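# Dispense one adhesive dot onto each gold pad

## Task

Deposit a single dot of the dispenser's paste, roughly 110 microliters, on every gold pad on the plate; each dot must stay rounded rather than flattened and lie entirely within its pad. Beyond a minor smear, no paste may end up anywhere else, other pads included. The scrap strip beside the plate may be used for practice or purging. Any paste still oozing or trailing from the tip afterwards drops straight down, even from height. Finish with the tip raised well clear above the plate and the arm moved away.

## Robot and tools

Robot: one UR-type six-joint arm (ur7e_dispenser) carrying a paste dispensing head; no gripper. The head has a 55 ml barrel, a motor-driven plunger and a plastic tip with a 3 mm opening.

Frames: the scene frame has its origin on the table top beneath the arm base, +z up, +y to the left when facing along +x. The base may be tilted relative to the table. The tool point is the centre of the tip's open end; its own +z points out of the tip. For the first 89 mm back along z only the tip and a roughly 28 mm barrel exist; further back the wrist camera block (-y side) and case (mostly -x side) stick out up to 100 mm. With tilt of 30 degrees or less, only the tip can meet a flat surface.

Row format (used by both execute_actions and move): 7 numbers, each in [-1, 1]: dx, dy, dz, rx, ry, rz, plunger. The first six are an offset, not a pose, expressed in the tool point's own axes and measured from the tool point's pose at the start of the action (for a call's first action, the last pose a result reported). Scale: 1.0 equals 0.6 m for translation or 180 degrees for rotation; rx, ry, rz form a single rotation vector. Note that tool +z points out of the tip, so moving the tip down toward a table is usually +dz when the tip faces down. Plunger: +1 advances at 640 ul/s of barrel volume, -1 retracts at that rate, values in between scale linearly, and |value| under 0.01 means stationary.

execute_actions(actions): a list of actions; each action is a table of up to 15 rows, each row lasting one control step (1/30 s, so an action is 0.5 s). Missing rows repeat the last row. Every row is an offset from the same action-start pose, not chained. Between actions the plunger is treated as 0. An empty list just returns state and images. Each step, the command is clipped to within 100 mm and 16 degrees of the measured pose; after an action the arm continues only to the last clipped pose, so large moves need several actions. Motion lags commands by about 0.17 s.

move(target, speed, blocking): target is one 7-number row, offset from the pose in the scene's latest result showing one. speed in m/s, 0.002 to 0.5 (default 0.25); rotation up to twice that in rad/s. Path runs 0.5 to 10 s, straight line, shorter rotation; it ignores obstacles and may overshoot speed, especially near a straight arm. Plunger value applies until the move ends. blocking=false returns after 0.5 s; then use wait(0) to poll, or stop, before issuing further actions or moves. The result adds a "move:" line: done, off_target, moving, held or fault, plus limits (paced = clipped pose; held = some steps blocked, after which the arm may surge) and distance to target. The arm is stiff: a target even slightly beyond a firm contact can fault it.

wait(seconds): 0 to 10; holds the last command and lets a running move continue. stop(): brakes a running move (needs room). zoom_image(camera, region): camera is cam_high or cam_low (both 672x504); region [x0, y0, x1, y1] in pixels from the top-left, at most 504x504. read_manual(section): only "licences"; no motion. finished_scene(scene): integer number of the current scene; irreversible, the goal must be met and remain met.

Results: the state line gives end_effector_position (m) and end_effector_quat_wxyz in the scene frame, plus velocities; the printed position can be off, more at long reach. "Hand target" is the pose being driven toward. "pose unreachable" means the clearance check altered or blocked the command. Action calls also list step positions, with HELD where a row was held back. force_n (N, capped at 50 per axis) and torque_nm come from the wrist sensor in tool axes, one sample at action end, n/a at first; noise about 2.4 N and a fixed offset within roughly 4 N. A force z clearly lower than in free air means the tip is pressing on something, whose height is then the tool point's. Joint torques include gravity and offsets. Paste status: left_ml (remaining, by motor count; pressurized paste counts as dispensed), status ready, moving, empty or fault.

Paste behaviour: pressure must build before flow, so the first push (and the first after a retract) yields less than the plunger displaces. Pressure persists after the plunger stops, so paste keeps flowing, even between actions; a sufficient retract ends it, and a larger one leaves a gap the next push must close. Nothing is sucked back. Timing varies with the paste and fill level, so calibrate on the scrap strip. Tip height of about a dot's diameter or a little less keeps shape; lower flattens, contact blocks flow, higher gives a wandering thread; tilt displaces the deposit. After flow stops a thread links tip and dot; lift straight up to break it, since sideways departure drags a string, and leftover hanging paste drops on the next surface approached. A blocked tip stalls the motor (fault) at peak pressure; clearing it needs a retract several times the normal stop retract before lifting, or paste pours out.

Avoid: contact torque over the load limits (138 N m for the first three joints, 25.7 N m for wrists) or any outside force reaching 150 N, which stop the arm for 10 s; drops, slams, hard pushes; motor overheating (warning at 70 °C, brakes at 85 °C). Joint ranges: shoulder pan ±3.142, shoulder lift and wrists ±6.283, elbow 0 to 3.142 rad.

Each tool is called by a JSON object that holds its "name" and its "arguments", one argument or row to a line.

## Session

{"name": "execute_actions", "arguments": {
  "actions": []
}}

Scene clock: 0.00 s.
end_effector_position=(+0.4100, -0.0639, +0.2295) left_ml=33.1 status=ready force_n=(+2.0, +0.3, +2.7) torque_nm=(+0.42, -0.78, -0.12) end_effector_quat_wxyz=(-0.251, +0.609, +0.707, +0.256) end_effector_velocity=(+0.000, -0.000, +0.000) end_effector_angular_velocity=(-0.000, -0.001, -0.001)
Joint positions: [-0.34  -1.813  1.651 -1.407 -1.572 -1.91 ]
Joint velocities: [ 0.     0.    -0.001 -0.    -0.     0.   ]
Joint torques (N m, as the arm reports them, + toward a larger angle): no reading
Motor temperatures (°C, as the motors report them): [29 31 29 34 35 34]
Hand target: +0.410, -0.064, +0.229; -0.251, +0.609, +0.707, +0.256

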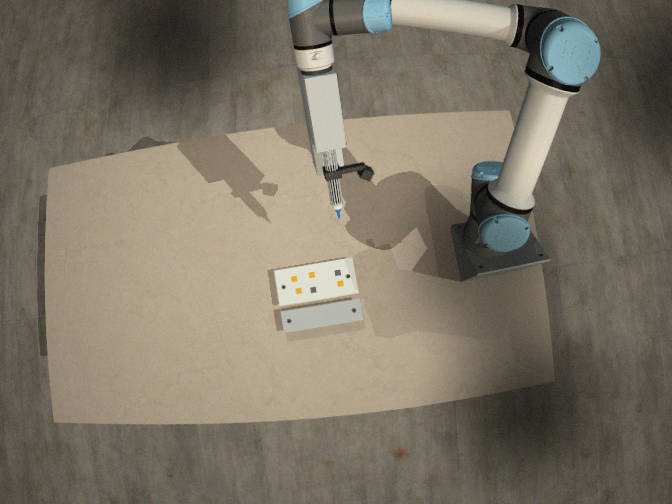

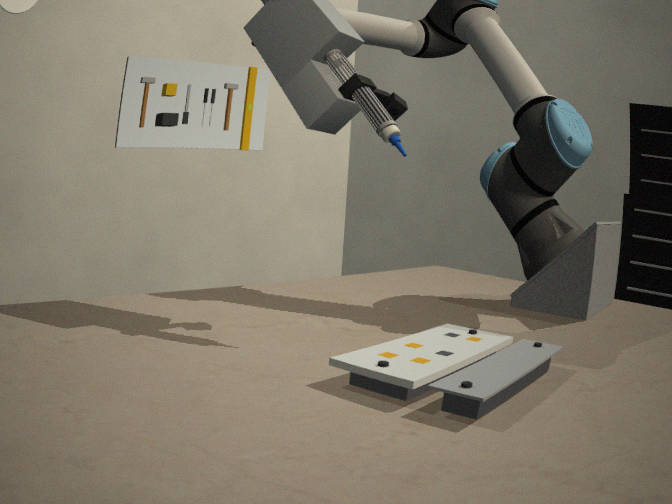

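{"name": "move", "arguments": {
  "target": [0,0,0,0.0197,-0.233,0,0]
}}

Scene clock: 3.10 s.
end_effector_position=(+0.4104, -0.0640, +0.2299) left_ml=33.1 status=ready force_n=(-1.6, -0.6, +1.9) torque_nm=(-0.08, +0.63, +0.02) end_effector_quat_wxyz=(+0.000, +0.653, +0.758, +0.001) end_effector_velocity=(-0.001, -0.001, -0.001) end_effector_angular_velocity=(-0.014, +0.005, -0.003)
Joint positions: [ 0.369 -1.494  1.575 -1.275 -2.217 -1.074]
Joint velocities: [ 0.005  0.012 -0.006  0.013 -0.007  0.018]
Joint torques (N m, as the arm reports them, + toward a larger angle): [ 20.21   3.79 -29.68  -1.1   -1.66   2.03]
Motor temperatures (°C, as the motors report them): [29 31 29 34 35 34]
Hand target: +0.410, -0.064, +0.230; +0.001, +0.653, +0.758, -0.000
Off the commanded pose: 0.001 m, 0 deg.
move: done

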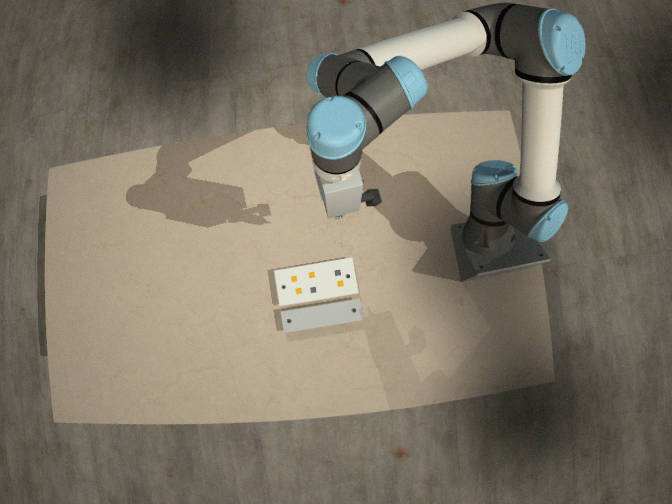

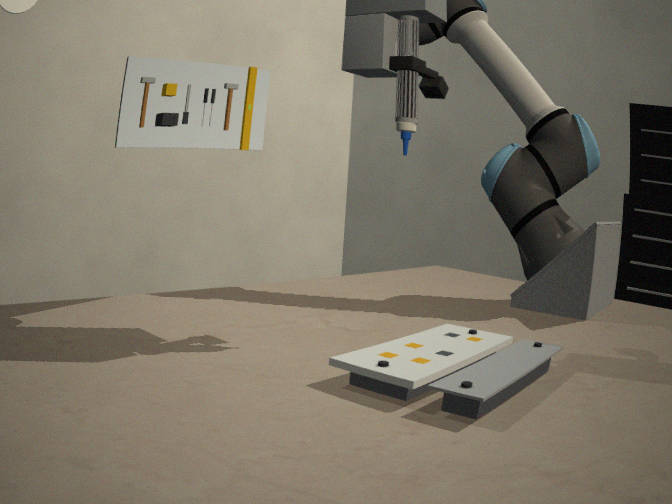

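{"name": "move", "arguments": {
  "target": [0.337,0.117,0.2,0,0,0,0]
}}

Scene clock: 6.13 s.
end_effector_position=(+0.4495, +0.1462, +0.1104) left_ml=33.1 status=ready force_n=(+1.0, +0.8, +1.6) torque_nm=(+0.27, -0.37, +0.02) end_effector_quat_wxyz=(+0.000, +0.653, +0.758, +0.001) end_effector_velocity=(+0.000, +0.003, -0.001) end_effector_angular_velocity=(-0.000, -0.001, +0.002)
Joint positions: [ 0.441 -1.117  1.691 -1.72  -2.189 -0.992]
Joint velocities: [ 0.002  0.005 -0.001 -0.003  0.    -0.   ]
Joint torques (N m, as the arm reports them, + toward a larger angle): [ 27.3   -6.63 -34.07  -3.84   1.36   2.03]
Motor temperatures (°C, as the motors report them): [29 31 29 34 35 34]
Hand target: +0.450, +0.146, +0.110; +0.001, +0.653, +0.758, +0.001
Off the commanded pose: 0.001 m, 0 deg.
move: done

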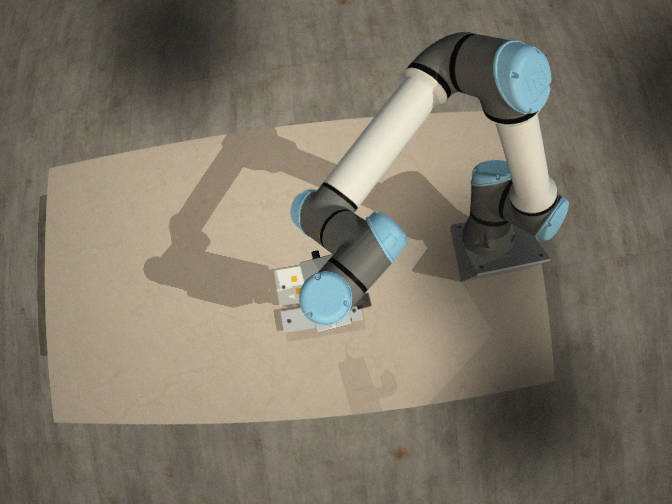

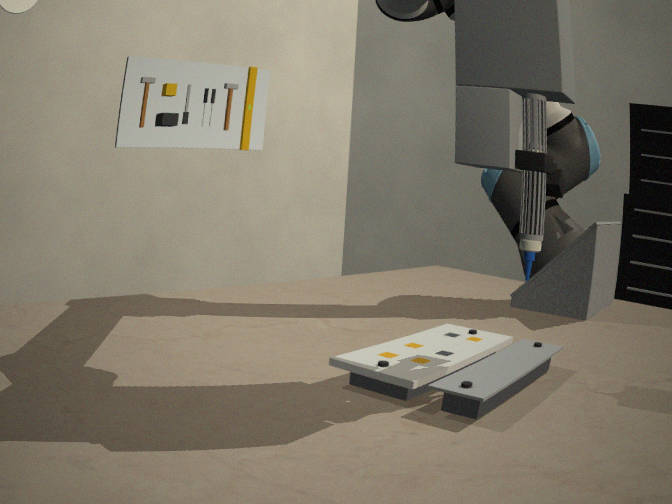

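{"name": "zoom_image", "arguments": {
  "camera": "cam_low",
  "region": [320,240,580,430]
}}

Region (320, 240, 580, 430) of cam_low's 672x504 image, scaled by 1.938, with more detail than that image has; it fills the top 368 rows of this view, and the rest is white.

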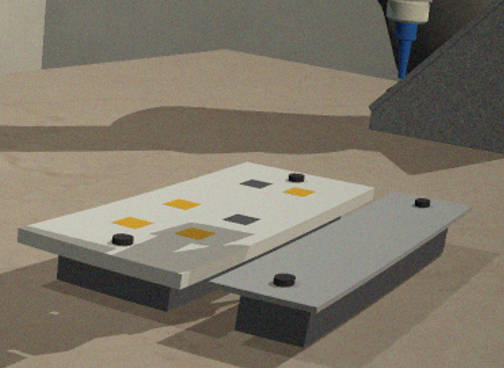

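{"name": "move", "arguments": {
  "target": [0,0,0.1,0,0,0,0]
}}

Scene clock: 8.90 s.
end_effector_position=(+0.4494, +0.1462, +0.0507) left_ml=33.1 status=ready force_n=(-0.7, -1.8, +2.4) torque_nm=(-0.53, +0.27, +0.18) end_effector_quat_wxyz=(+0.000, +0.653, +0.758, +0.001) end_effector_velocity=(+0.000, -0.000, -0.003) end_effector_angular_velocity=(+0.001, -0.000, +0.000)
Joint positions: [ 0.382 -1.102  1.821 -1.904 -2.213 -1.059]
Joint velocities: [-0.003  0.     0.007 -0.01  -0.001 -0.005]
Joint torques (N m, as the arm reports them, + toward a larger angle): [11.93 -8.9  -9.71 -3.5  -1.56 -2.49]
Motor temperatures (°C, as the motors report them): [29 31 29 34 35 34]
Hand target: +0.449, +0.146, +0.050; +0.000, +0.653, +0.758, +0.001
Off the commanded pose: 0.000 m, 0 deg.
move: done

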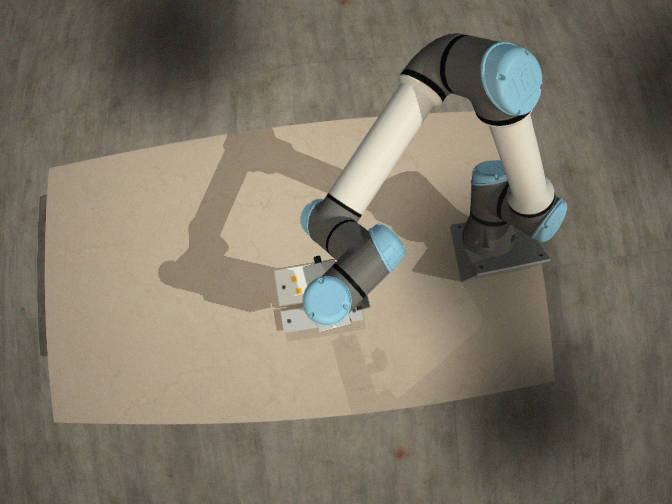

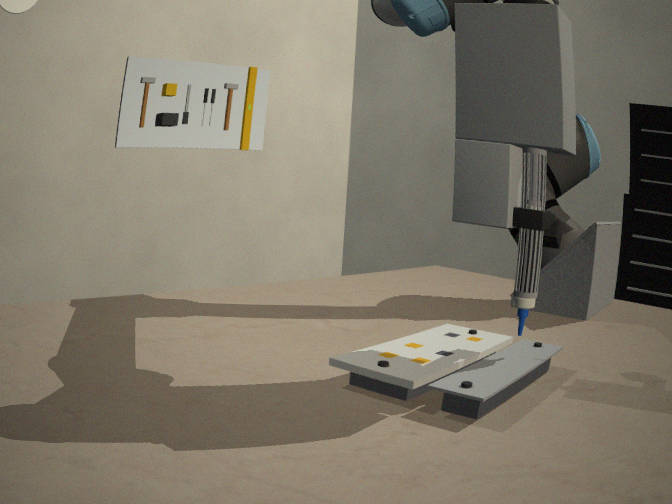

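{"name": "zoom_image", "arguments": {
  "camera": "cam_low",
  "region": [400,280,580,410]
}}

Region (400, 280, 580, 410) of cam_low's 672x504 image, scaled by 2.800, with more detail than that image has.

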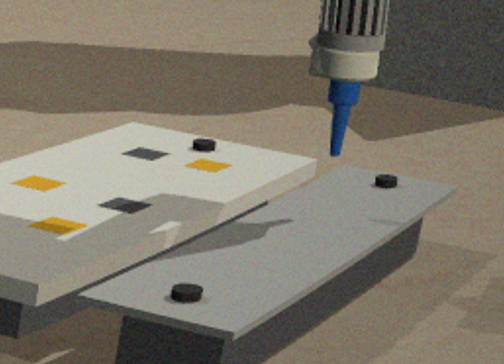

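{"name": "move", "arguments": {
  "target": [-0.003,0.1345,0,0,0,0,0]
}}

{"name": "zoom_image", "arguments": {
  "camera": "cam_low",
  "region": [330,280,580,430]
}}

Scene clock: 11.00 s.
end_effector_position=(+0.5292, +0.1563, +0.0508) left_ml=33.1 status=ready force_n=(-1.9, -1.4, +2.8) torque_nm=(-0.55, +0.56, -0.03) end_effector_quat_wxyz=(+0.000, +0.653, +0.758, +0.001) end_effector_velocity=(+0.003, +0.000, -0.000) end_effector_angular_velocity=(-0.001, +0.002, -0.001)
Joint positions: [ 0.332 -0.97   1.617 -1.868 -2.231 -1.118]
Joint velocities: [-0.002  0.007 -0.01   0.005 -0.    -0.   ]
Joint torques (N m, as the arm reports them, + toward a larger angle): [ 15.27 -16.51 -30.06  -1.34  -1.47  -2.3 ]
Motor temperatures (°C, as the motors report them): [29 31 29 34 35 34]
Hand target: +0.530, +0.156, +0.051; +0.000, +0.653, +0.758, +0.001
Off the commanded pose: 0.000 m, 0 deg.
move: done

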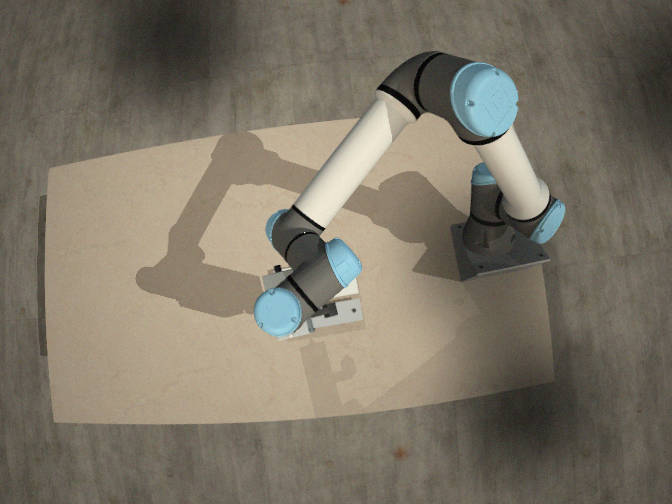

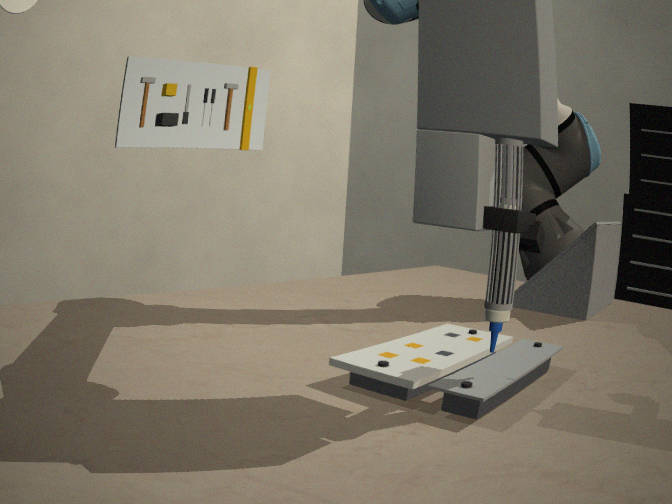

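Region (330, 280, 580, 430) of cam_low's 672x504 image, scaled by 2.016, with more detail than that image has; it fills the top 302 rows of this view, and the rest is white.

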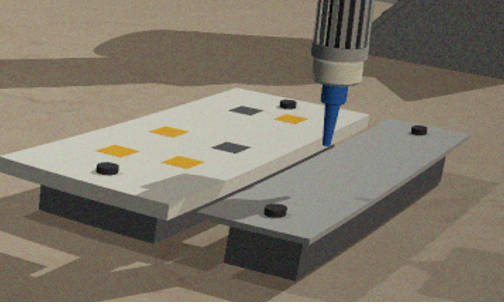

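{"name": "move", "arguments": {
  "target": [0.041,0.006,0,0,0,0,0]
}}

{"name": "zoom_image", "arguments": {
  "camera": "cam_low",
  "region": [330,280,580,430]
}}

Scene clock: 12.80 s.
end_effector_position=(+0.5291, +0.1808, +0.0509) left_ml=33.1 status=ready force_n=(-0.4, +1.9, +2.4) torque_nm=(+0.83, +0.30, -0.15) end_effector_quat_wxyz=(+0.000, +0.653, +0.758, +0.001) end_effector_velocity=(+0.000, +0.003, +0.000) end_effector_angular_velocity=(+0.000, -0.000, -0.001)
Joint positions: [ 0.356 -0.925  1.583 -1.862 -2.222 -1.09 ]
Joint velocities: [ 0.003  0.006 -0.005  0.001  0.001  0.004]
Joint torques (N m, as the arm reports them, + toward a larger angle): [ 33.15 -13.44 -30.26  -1.33   1.77   1.86]
Motor temperatures (°C, as the motors report them): [29 31 29 34 35 34]
Hand target: +0.529, +0.181, +0.051; +0.000, +0.653, +0.758, +0.001
Off the commanded pose: 0.000 m, 0 deg.
move: done

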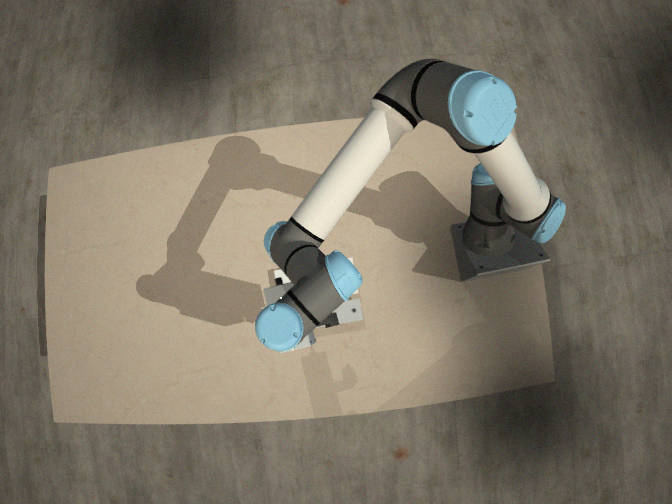

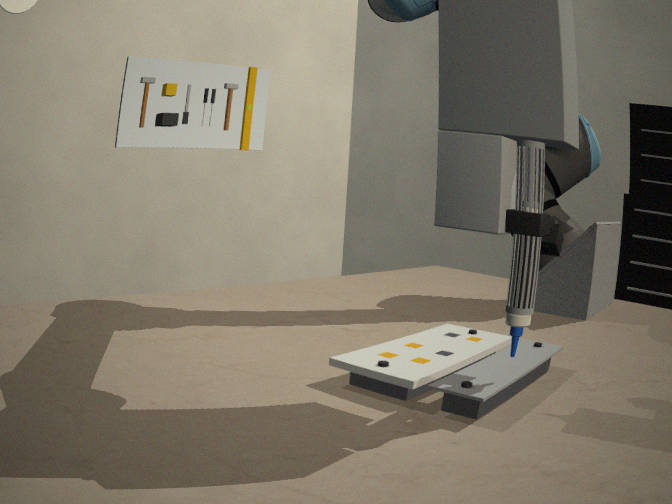

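Region (330, 280, 580, 430) of cam_low's 672x504 image, scaled by 2.016, with more detail than that image has; it fills the top 302 rows of this view, and the rest is white.

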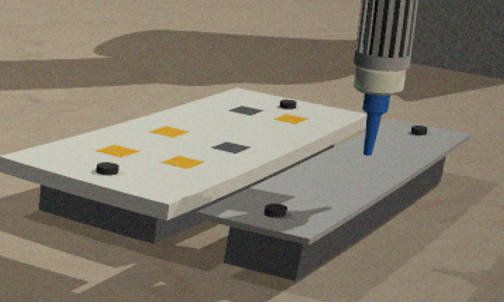

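{"name": "move", "arguments": {
  "target": [0,0,0.0167,0,0,0,0],
  "speed": 0.02
}}

{"name": "zoom_image", "arguments": {
  "camera": "cam_low",
  "region": [430,300,580,410]
}}

Scene clock: 13.93 s.
end_effector_position=(+0.5291, +0.1808, +0.0412) left_ml=33.1 status=ready force_n=(-3.7, +1.1, +3.4) torque_nm=(+0.56, +1.40, +0.10) end_effector_quat_wxyz=(+0.000, +0.653, +0.758, +0.001) end_effector_velocity=(-0.000, +0.000, -0.002) end_effector_angular_velocity=(+0.000, -0.001, +0.001)
Joint positions: [ 0.347 -0.921  1.602 -1.891 -2.225 -1.1  ]
Joint velocities: [-0.001  0.     0.005 -0.007 -0.001 -0.003]
Joint torques (N m, as the arm reports them, + toward a larger angle): [ 15.24 -15.39 -10.01  -3.54  -1.4   -2.54]
Motor temperatures (°C, as the motors report them): [29 31 29 34 35 34]
Hand target: +0.529, +0.181, +0.041; +0.000, +0.653, +0.758, +0.001
Off the commanded pose: 0.000 m, 0 deg.
move: done

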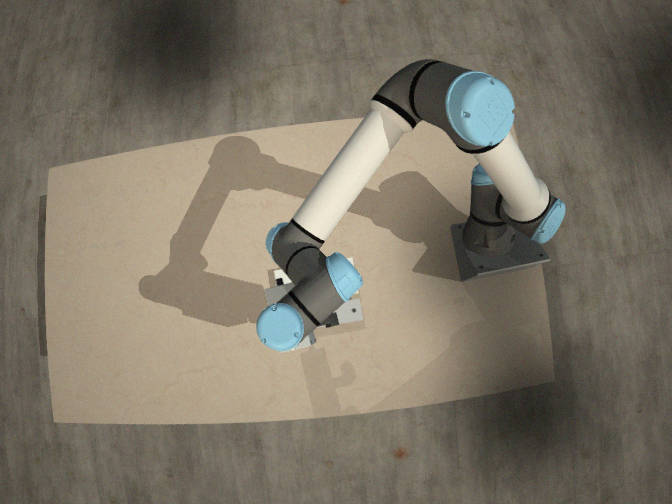

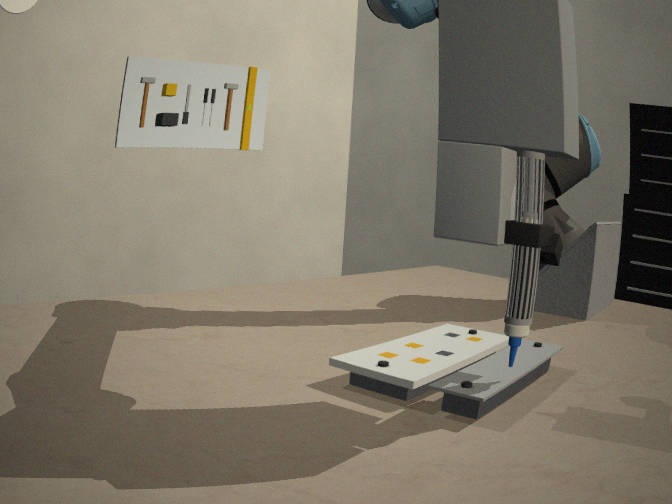

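Region (430, 300, 580, 410) of cam_low's 672x504 image, scaled by 3.360, with more detail than that image has; it fills the top 370 rows of this view, and the rest is white.

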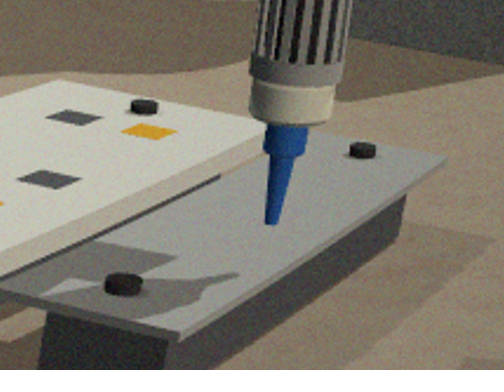

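{"name": "move", "arguments": {
  "target": [0,0,0.0167,0,0,0,0],
  "speed": 0.02
}}

{"name": "zoom_image", "arguments": {
  "camera": "cam_low",
  "region": [430,300,580,410]
}}

Scene clock: 15.00 s.
end_effector_position=(+0.5291, +0.1808, +0.0315) left_ml=33.1 status=ready force_n=(-2.8, -2.0, +2.8) torque_nm=(-0.61, +1.22, +0.06) end_effector_quat_wxyz=(+0.000, +0.653, +0.758, +0.001) end_effector_velocity=(-0.000, -0.000, -0.003) end_effector_angular_velocity=(-0.001, +0.001, +0.001)
Joint positions: [ 0.338 -0.917  1.62  -1.919 -2.229 -1.111]
Joint velocities: [-0.002  0.001  0.005 -0.007 -0.001 -0.003]
Joint torques (N m, as the arm reports them, + toward a larger angle): [ 15.22 -15.71 -12.05  -3.49  -1.74  -2.56]
Motor temperatures (°C, as the motors report them): [29 31 29 34 35 34]
Hand target: +0.529, +0.181, +0.031; +0.000, +0.653, +0.758, +0.001
Off the commanded pose: 0.000 m, 0 deg.
move: done

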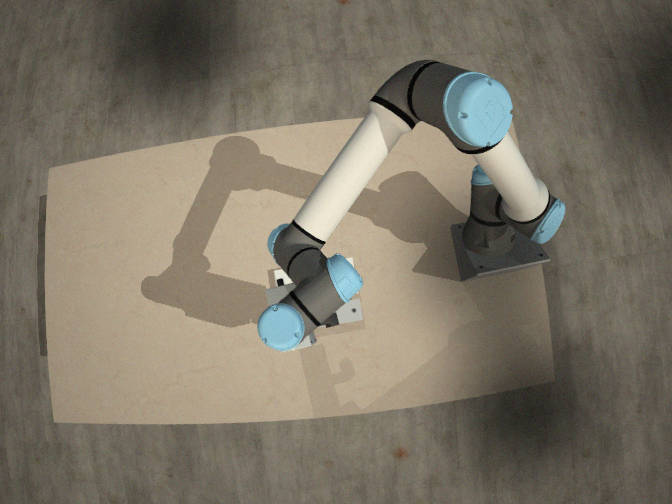

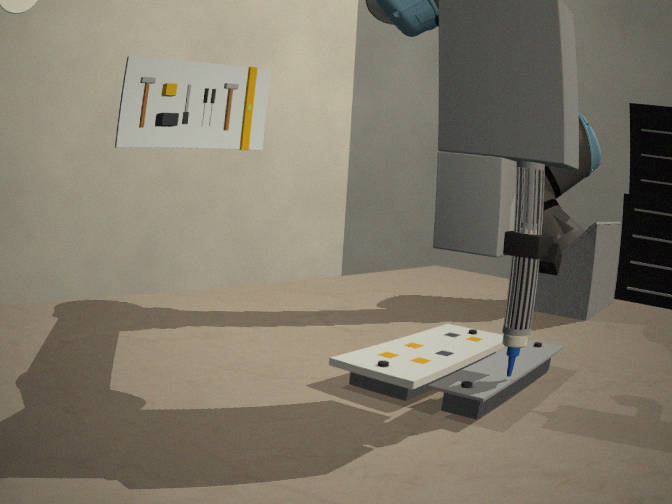

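Region (430, 300, 580, 410) of cam_low's 672x504 image, scaled by 3.360, with more detail than that image has; it fills the top 370 rows of this view, and the rest is white.

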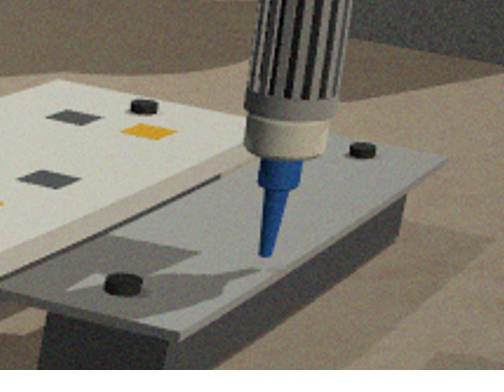

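{"name": "execute_actions", "arguments": {
  "actions": [
    [[0,0,0.0033,0,0,0,0]],
    [[0,0,0.0033,0,0,0,0]]
  ]
}}

Scene clock: 16.33 s.
end_effector_position=(+0.5291, +0.1808, +0.0276) left_ml=33.1 status=ready force_n=(-0.9, -1.9, +2.5) torque_nm=(-0.48, +0.22, +0.11) end_effector_quat_wxyz=(+0.000, +0.653, +0.758, +0.001) end_effector_velocity=(-0.000, -0.000, -0.000) end_effector_angular_velocity=(-0.000, +0.000, +0.001)
Joint positions: [ 0.334 -0.915  1.627 -1.931 -2.23  -1.115]
Joint velocities: [-0.    -0.     0.001 -0.    -0.    -0.001]
Joint torques (N m, as the arm reports them, + toward a larger angle): [ 16.56 -15.62 -10.7   -3.61  -1.5   -2.34]
Motor temperatures (°C, as the motors report them): [29 31 29 34 35 34]
Hand target: +0.529, +0.181, +0.028; +0.000, +0.653, +0.758, +0.001
Off the commanded pose: 0.000 m, 0 deg.
Step readings (end_effector_position; steps 1 to 15: 1st action; 16 to 30: 2nd action):
0: (+0.5291, +0.1808, +0.0312)
1: (+0.5291, +0.1808, +0.0312)
2: (+0.5291, +0.1808, +0.0310)
4: (+0.5291, +0.1808, +0.0304)
8: (+0.5291, +0.1808, +0.0298)
15: (+0.5291, +0.1808, +0.0296)
16: (+0.5291, +0.1808, +0.0295)
17: (+0.5291, +0.1808, +0.0293)
19: (+0.5291, +0.1808, +0.0287)
23: (+0.5291, +0.1808, +0.0280)
30: end_effector_position above

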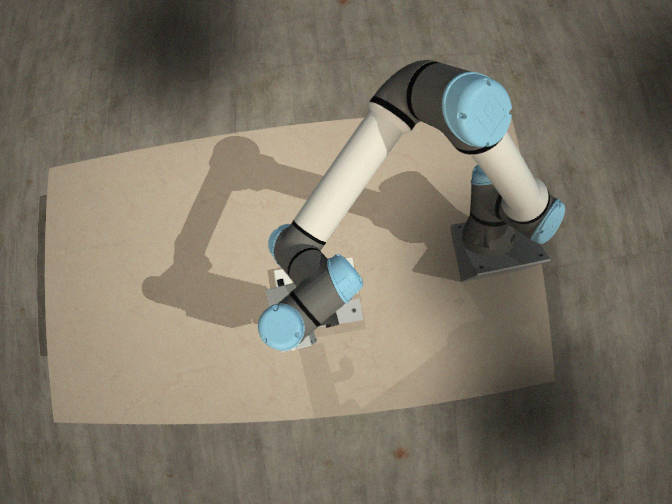

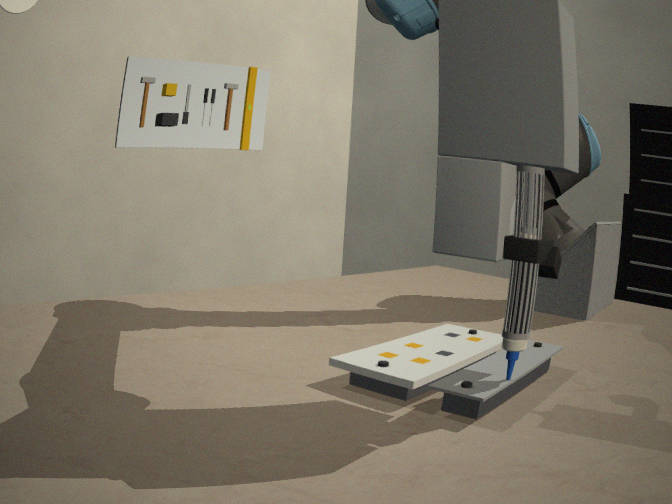

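{"name": "zoom_image", "arguments": {
  "camera": "cam_low",
  "region": [460,330,560,410]
}}

Region (460, 330, 560, 410) of cam_low's 672x504 image, scaled by 5.040, with more detail than that image has; it fills the top 403 rows of this view, and the rest is white.

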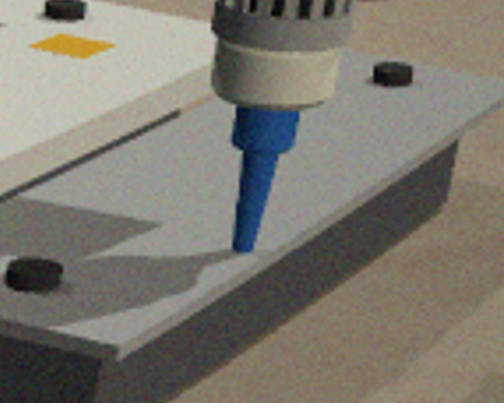

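{"name": "execute_actions", "arguments": {
  "actions": [
    [[0,0,0.0025,0,0,0,0]]
  ]
}}

Scene clock: 17.17 s.
end_effector_position=(+0.5292, +0.1808, +0.0266) left_ml=33.1 status=ready force_n=(-17.0, -41.0, -50.0) torque_nm=(-5.18, +0.76, +0.00) end_effector_quat_wxyz=(+0.001, +0.653, +0.758, +0.001) end_effector_velocity=(-0.000, +0.000, -0.001) end_effector_angular_velocity=(-0.000, -0.000, +0.001)
Joint positions: [ 0.333 -0.915  1.629 -1.935 -2.23  -1.117]
Joint velocities: [ 0.     0.001  0.001 -0.002 -0.    -0.001]
Joint torques (N m, as the arm reports them, + toward a larger angle): [-23.73  33.32  13.27  -9.66  -3.31  -2.35]
Motor temperatures (°C, as the motors report them): [29 31 29 34 35 34]
Hand target: +0.529, +0.181, +0.026; +0.000, +0.653, +0.758, +0.001
Off the commanded pose: 0.000 m, 0 deg.
Step readings (end_effector_position):
0: (+0.5291, +0.1808, +0.0276)
1: (+0.5291, +0.1808, +0.0276)
2: (+0.5291, +0.1808, +0.0274)
4: (+0.5291, +0.1808, +0.0272)
8: (+0.5292, +0.1809, +0.0269)
15: end_effector_position above

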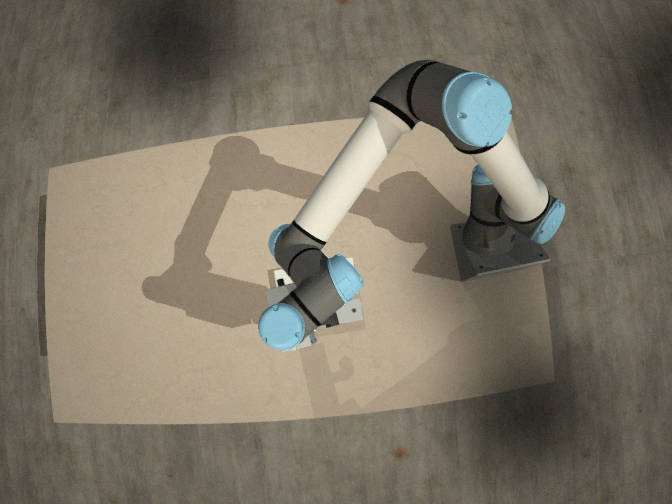

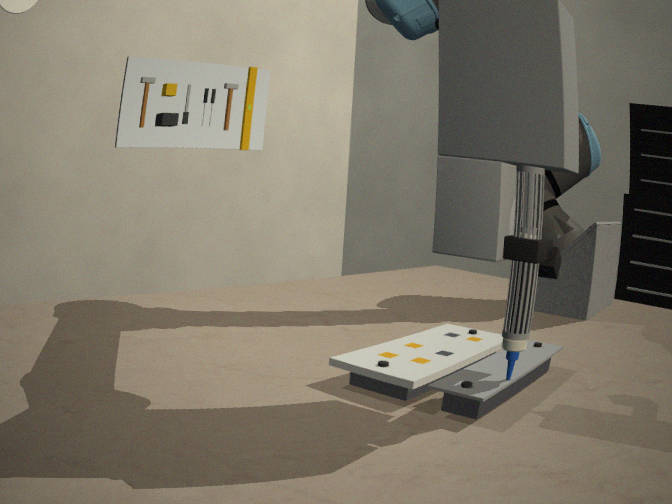

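{"name": "execute_actions", "arguments": {
  "actions": [
    [[0,0,-0.007,0,0,0,0]],
    [[-0.0165,-0.0025,0,0,0,0,0]]
  ]
}}

Scene clock: 27.47 s.
end_effector_position=(+0.5291, +0.1808, +0.0273) left_ml=33.1 status=ready force_n=(-2.0, -7.2, -23.1) torque_nm=(+0.69, +0.10, -0.04) end_effector_quat_wxyz=(+0.001, +0.653, +0.758, +0.001) end_effector_velocity=(+0.000, +0.000, +0.000) end_effector_angular_velocity=(+0.000, -0.001, +0.000)
Joint positions: [ 0.334 -0.916  1.629 -1.934 -2.23  -1.117]
Joint velocities: [ 0.001 -0.    -0.    -0.    -0.    -0.   ]
Joint torques (N m, as the arm reports them, + toward a larger angle): [ 24.09 -27.13 -20.46  -2.46   0.03  -0.09]
Motor temperatures (°C, as the motors report them): [29 31 29 34 35 34]
Hand target: +0.529, +0.181, +0.027; +0.001, +0.653, +0.758, +0.001
Off the commanded pose: 0.003 m, 0 deg.
FORCE FAULT: contact force on the arm reached its limit, and the arm stopped for 10 seconds. The contact can be on any part of the arm, not only on its tool. That time counts as 20 of the actions that you can send in this scene. The arm's remaining commands of this call were not run. The arm holds still and accepts commands again. Move the arm away from the contact; if what it grips holds it there, let go first. Pushing or pulling that hard again can fault the arm again.
Step readings (end_effector_position):
0: (+0.5292, +0.1808, +0.0264)
1: (+0.5292, +0.1808, +0.0267)
2: (+0.5291, +0.1807, +0.0270)
4: (+0.5291, +0.1807, +0.0272)
8: (+0.5291, +0.1808, +0.0273)
15: (+0.5291, +0.1808, +0.0273)

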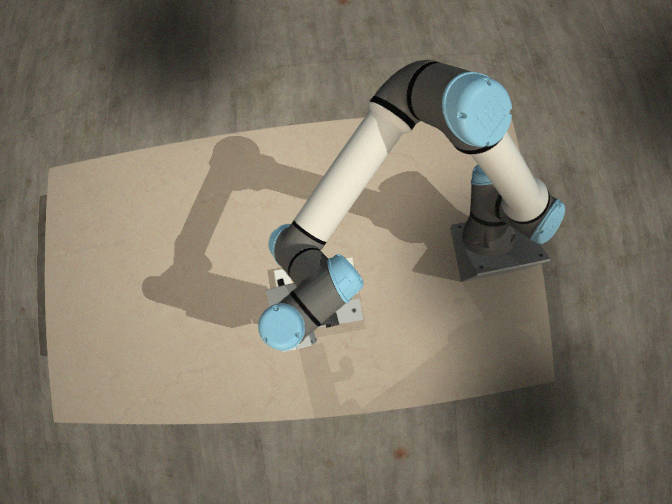

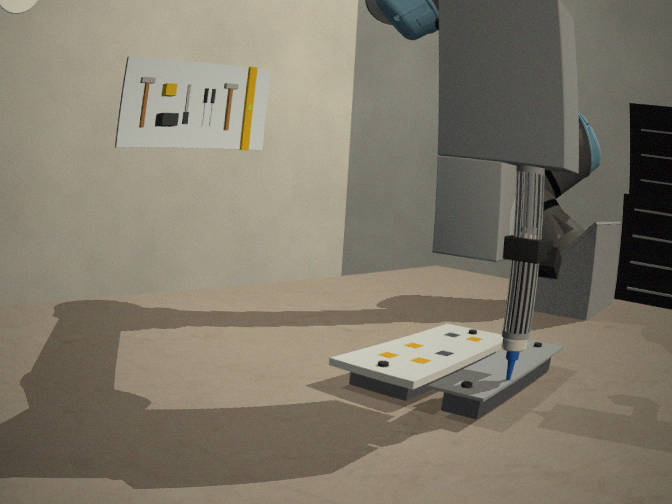

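Fault happened while I was thinking (pressing). Surface ≈ 0.0274. Lifting now.

{"name": "execute_actions", "arguments": {
  "actions": [
    [[0,0,-0.006,0,0,0,0]],
    [[-0.0165,-0.0025,0,0,0,0,0]]
  ]
}}

Scene clock: 28.67 s.
end_effector_position=(+0.5291, +0.1711, +0.0308) left_ml=33.1 status=ready force_n=(-1.4, -2.5, +4.2) torque_nm=(-0.70, +0.48, +0.27) end_effector_quat_wxyz=(+0.001, +0.653, +0.758, +0.001) end_effector_velocity=(-0.001, -0.003, -0.000) end_effector_angular_velocity=(-0.000, +0.001, +0.001)
Joint positions: [ 0.328 -0.935  1.636 -1.926 -2.232 -1.124]
Joint velocities: [-0.002 -0.005  0.005 -0.    -0.001 -0.003]
Joint torques (N m, as the arm reports them, + toward a larger angle): [ 17.34 -37.45  -8.92  -3.84  -1.53  -2.34]
Motor temperatures (°C, as the motors report them): [29 31 29 34 35 34]
Hand target: +0.529, +0.171, +0.031; +0.001, +0.653, +0.758, +0.001
Off the commanded pose: 0.000 m, 0 deg.
Step readings (end_effector_position; steps 1 to 15: 1st action; 16 to 30: 2nd action):
0: (+0.5291, +0.1808, +0.0273)
1: (+0.5291, +0.1808, +0.0274)
2: (+0.5291, +0.1808, +0.0277)
4: (+0.5291, +0.1807, +0.0287)
8: (+0.5291, +0.1808, +0.0301)
15: (+0.5291, +0.1808, +0.0308)
16: (+0.5291, +0.1808, +0.0308)
17: (+0.5291, +0.1799, +0.0309)
19: (+0.5291, +0.1767, +0.0310)
23: (+0.5291, +0.1729, +0.0309)
30: end_effector_position above

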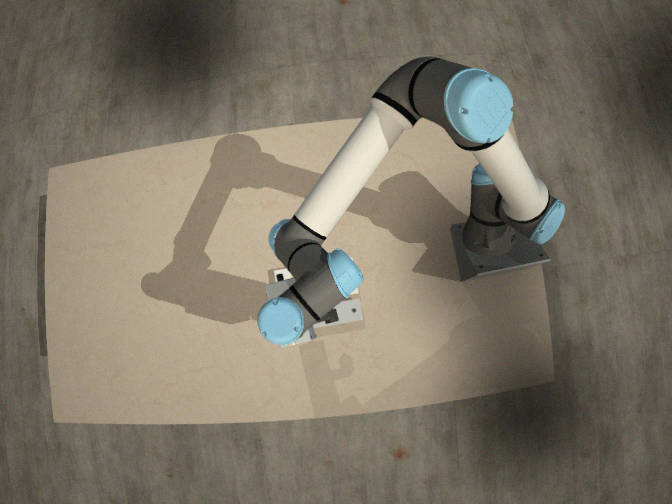

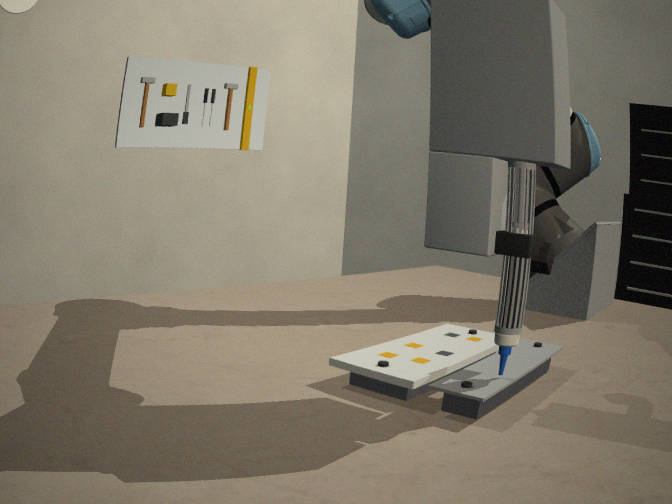

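{"name": "execute_actions", "arguments": {
  "actions": [
    [[0,0,0,0,0,0,0.6]],
    [[0,0,0,0,0,0,0]],
    [[0,0,0,0,0,0,-0.2]],
    [[0,0,-0.03,0,0,0,0]]
  ]
}}

{"name": "zoom_image", "arguments": {
  "camera": "cam_low",
  "region": [450,320,550,400]
}}

Scene clock: 31.03 s.
end_effector_position=(+0.5291, +0.1710, +0.0482) left_ml=33.0 status=ready force_n=(-1.4, -3.1, +2.2) torque_nm=(-1.07, +0.47, +0.26) end_effector_quat_wxyz=(+0.001, +0.653, +0.758, +0.001) end_effector_velocity=(+0.000, -0.000, +0.005) end_effector_angular_velocity=(-0.001, +0.001, -0.000)
Joint positions: [ 0.344 -0.943  1.604 -1.875 -2.227 -1.105]
Joint velocities: [ 0.004 -0.001 -0.012  0.018  0.002  0.006]
Joint torques (N m, as the arm reports them, + toward a larger angle): [ 34.26 -36.49 -32.28  -1.2    1.81   1.98]
Motor temperatures (°C, as the motors report them): [29 31 29 34 35 34]
Hand target: +0.529, +0.171, +0.049; +0.001, +0.653, +0.758, +0.001
Off the commanded pose: 0.001 m, 0 deg.
Step readings (end_effector_position; steps 1 to 15: 1st action; 16 to 30: 2nd action; 31 to 45: 3rd action; 46 to 60: 4th action):
0: (+0.5291, +0.1708, +0.0308)
1: (+0.5291, +0.1708, +0.0308)
2: (+0.5291, +0.1708, +0.0308)
4: (+0.5291, +0.1708, +0.0308)
8: (+0.5292, +0.1708, +0.0308)
15: (+0.5292, +0.1710, +0.0308)
16: (+0.5292, +0.1710, +0.0308)
17: (+0.5292, +0.1710, +0.0308)
19: (+0.5292, +0.1710, +0.0308)
23: (+0.5292, +0.1710, +0.0308)
30: (+0.5292, +0.1710, +0.0308)
31: (+0.5292, +0.1710, +0.0308)
32: (+0.5292, +0.1710, +0.0308)
34: (+0.5292, +0.1710, +0.0308)
38: (+0.5292, +0.1710, +0.0308)
45: (+0.5292, +0.1710, +0.0308)
46: (+0.5292, +0.1710, +0.0308)
47: (+0.5293, +0.1713, +0.0325)
49: (+0.5294, +0.1713, +0.0383)
53: (+0.5292, +0.1711, +0.0450)
60: end_effector_position above

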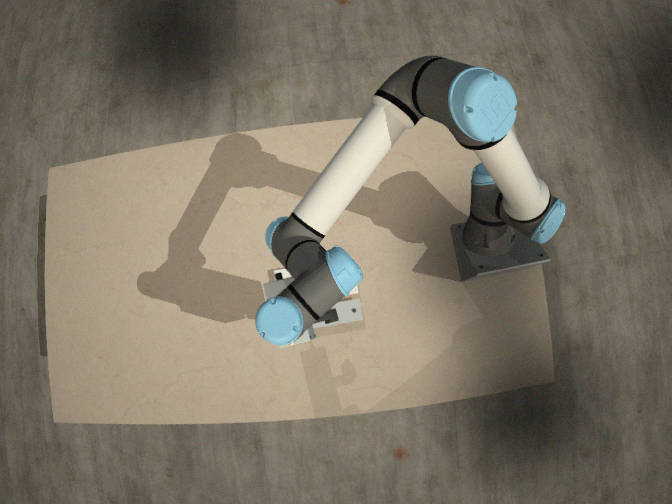

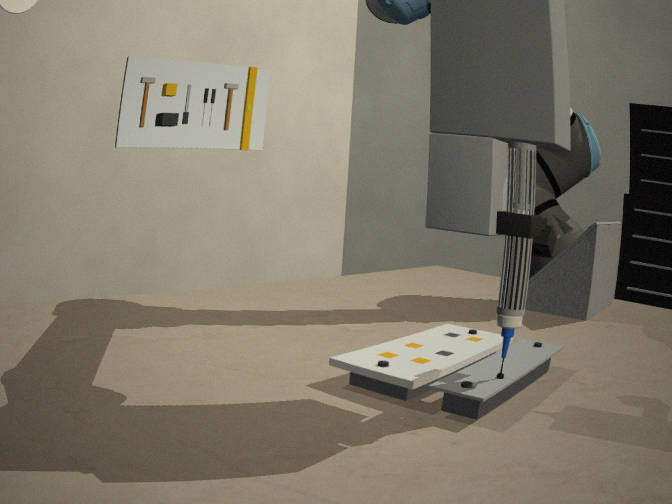

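Region (450, 320, 550, 400) of cam_low's 672x504 image, scaled by 5.040, with more detail than that image has; it fills the top 403 rows of this view, and the rest is white.

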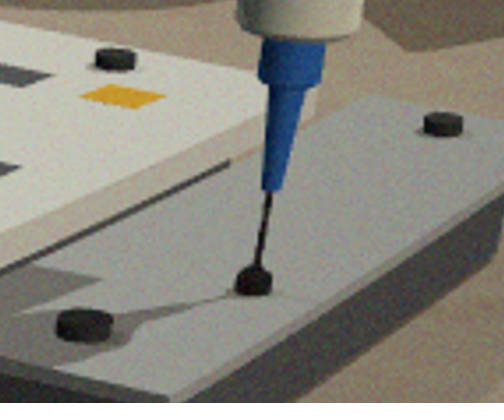

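{"name": "execute_actions", "arguments": {
  "actions": [
    [[0,0,-0.05,0,0,0,0]]
  ]
}}

{"name": "zoom_image", "arguments": {
  "camera": "cam_low",
  "region": [430,260,570,400]
}}

Scene clock: 31.93 s.
end_effector_position=(+0.5293, +0.1709, +0.0773) left_ml=33.0 status=ready force_n=(+1.6, -0.3, +2.3) torque_nm=(+0.08, -0.52, +0.04) end_effector_quat_wxyz=(+0.001, +0.653, +0.758, +0.002) end_effector_velocity=(-0.000, -0.000, +0.009) end_effector_angular_velocity=(-0.002, +0.002, +0.000)
Joint positions: [ 0.371 -0.952  1.547 -1.791 -2.217 -1.074]
Joint velocities: [ 0.008 -0.    -0.022  0.032  0.003  0.011]
Joint torques (N m, as the arm reports them, + toward a larger angle): [ 34.6  -16.01 -28.29  -1.07   1.37   2.31]
Motor temperatures (°C, as the motors report them): [29 31 29 34 35 34]
Hand target: +0.529, +0.171, +0.078; +0.001, +0.653, +0.758, +0.001
Off the commanded pose: 0.001 m, 0 deg.
Step readings (end_effector_position):
0: (+0.5292, +0.1710, +0.0488)
1: (+0.5292, +0.1710, +0.0488)
2: (+0.5295, +0.1715, +0.0513)
4: (+0.5299, +0.1716, +0.0610)
8: (+0.5294, +0.1712, +0.0719)
15: end_effector_position above

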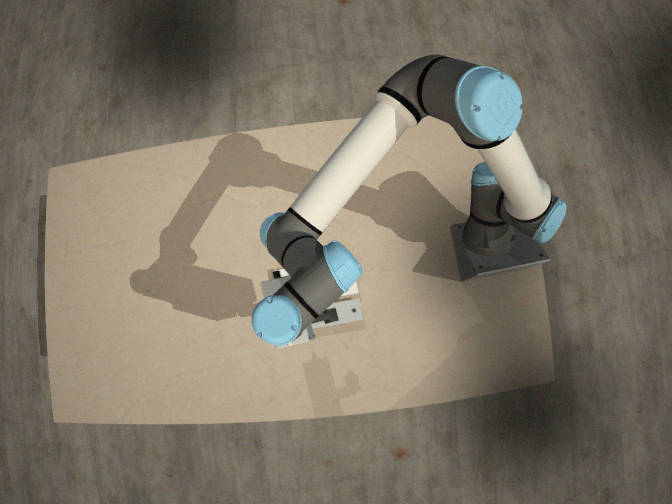

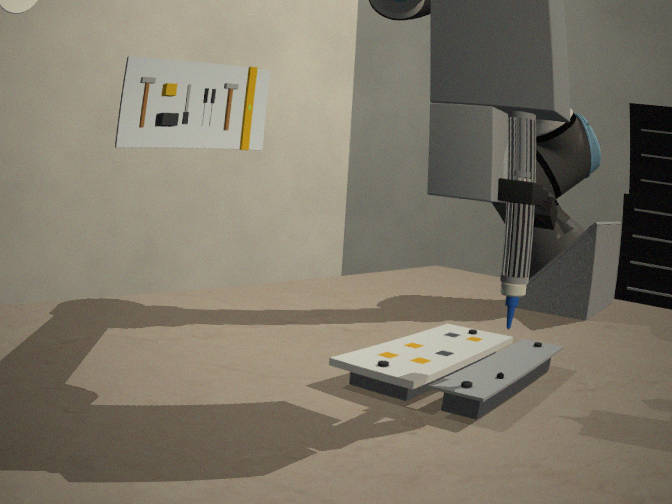

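Region (430, 260, 570, 400) of cam_low's 672x504 image, scaled by 3.600, with more detail than that image has.

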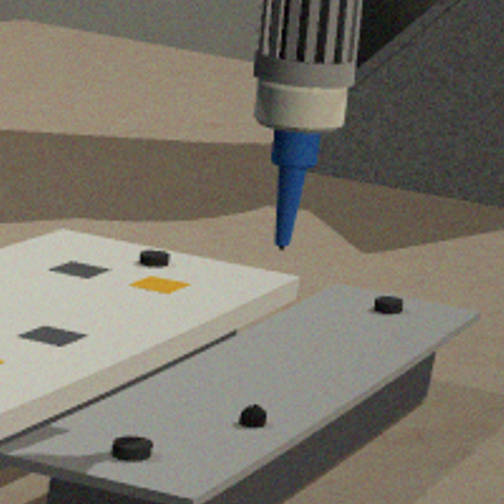

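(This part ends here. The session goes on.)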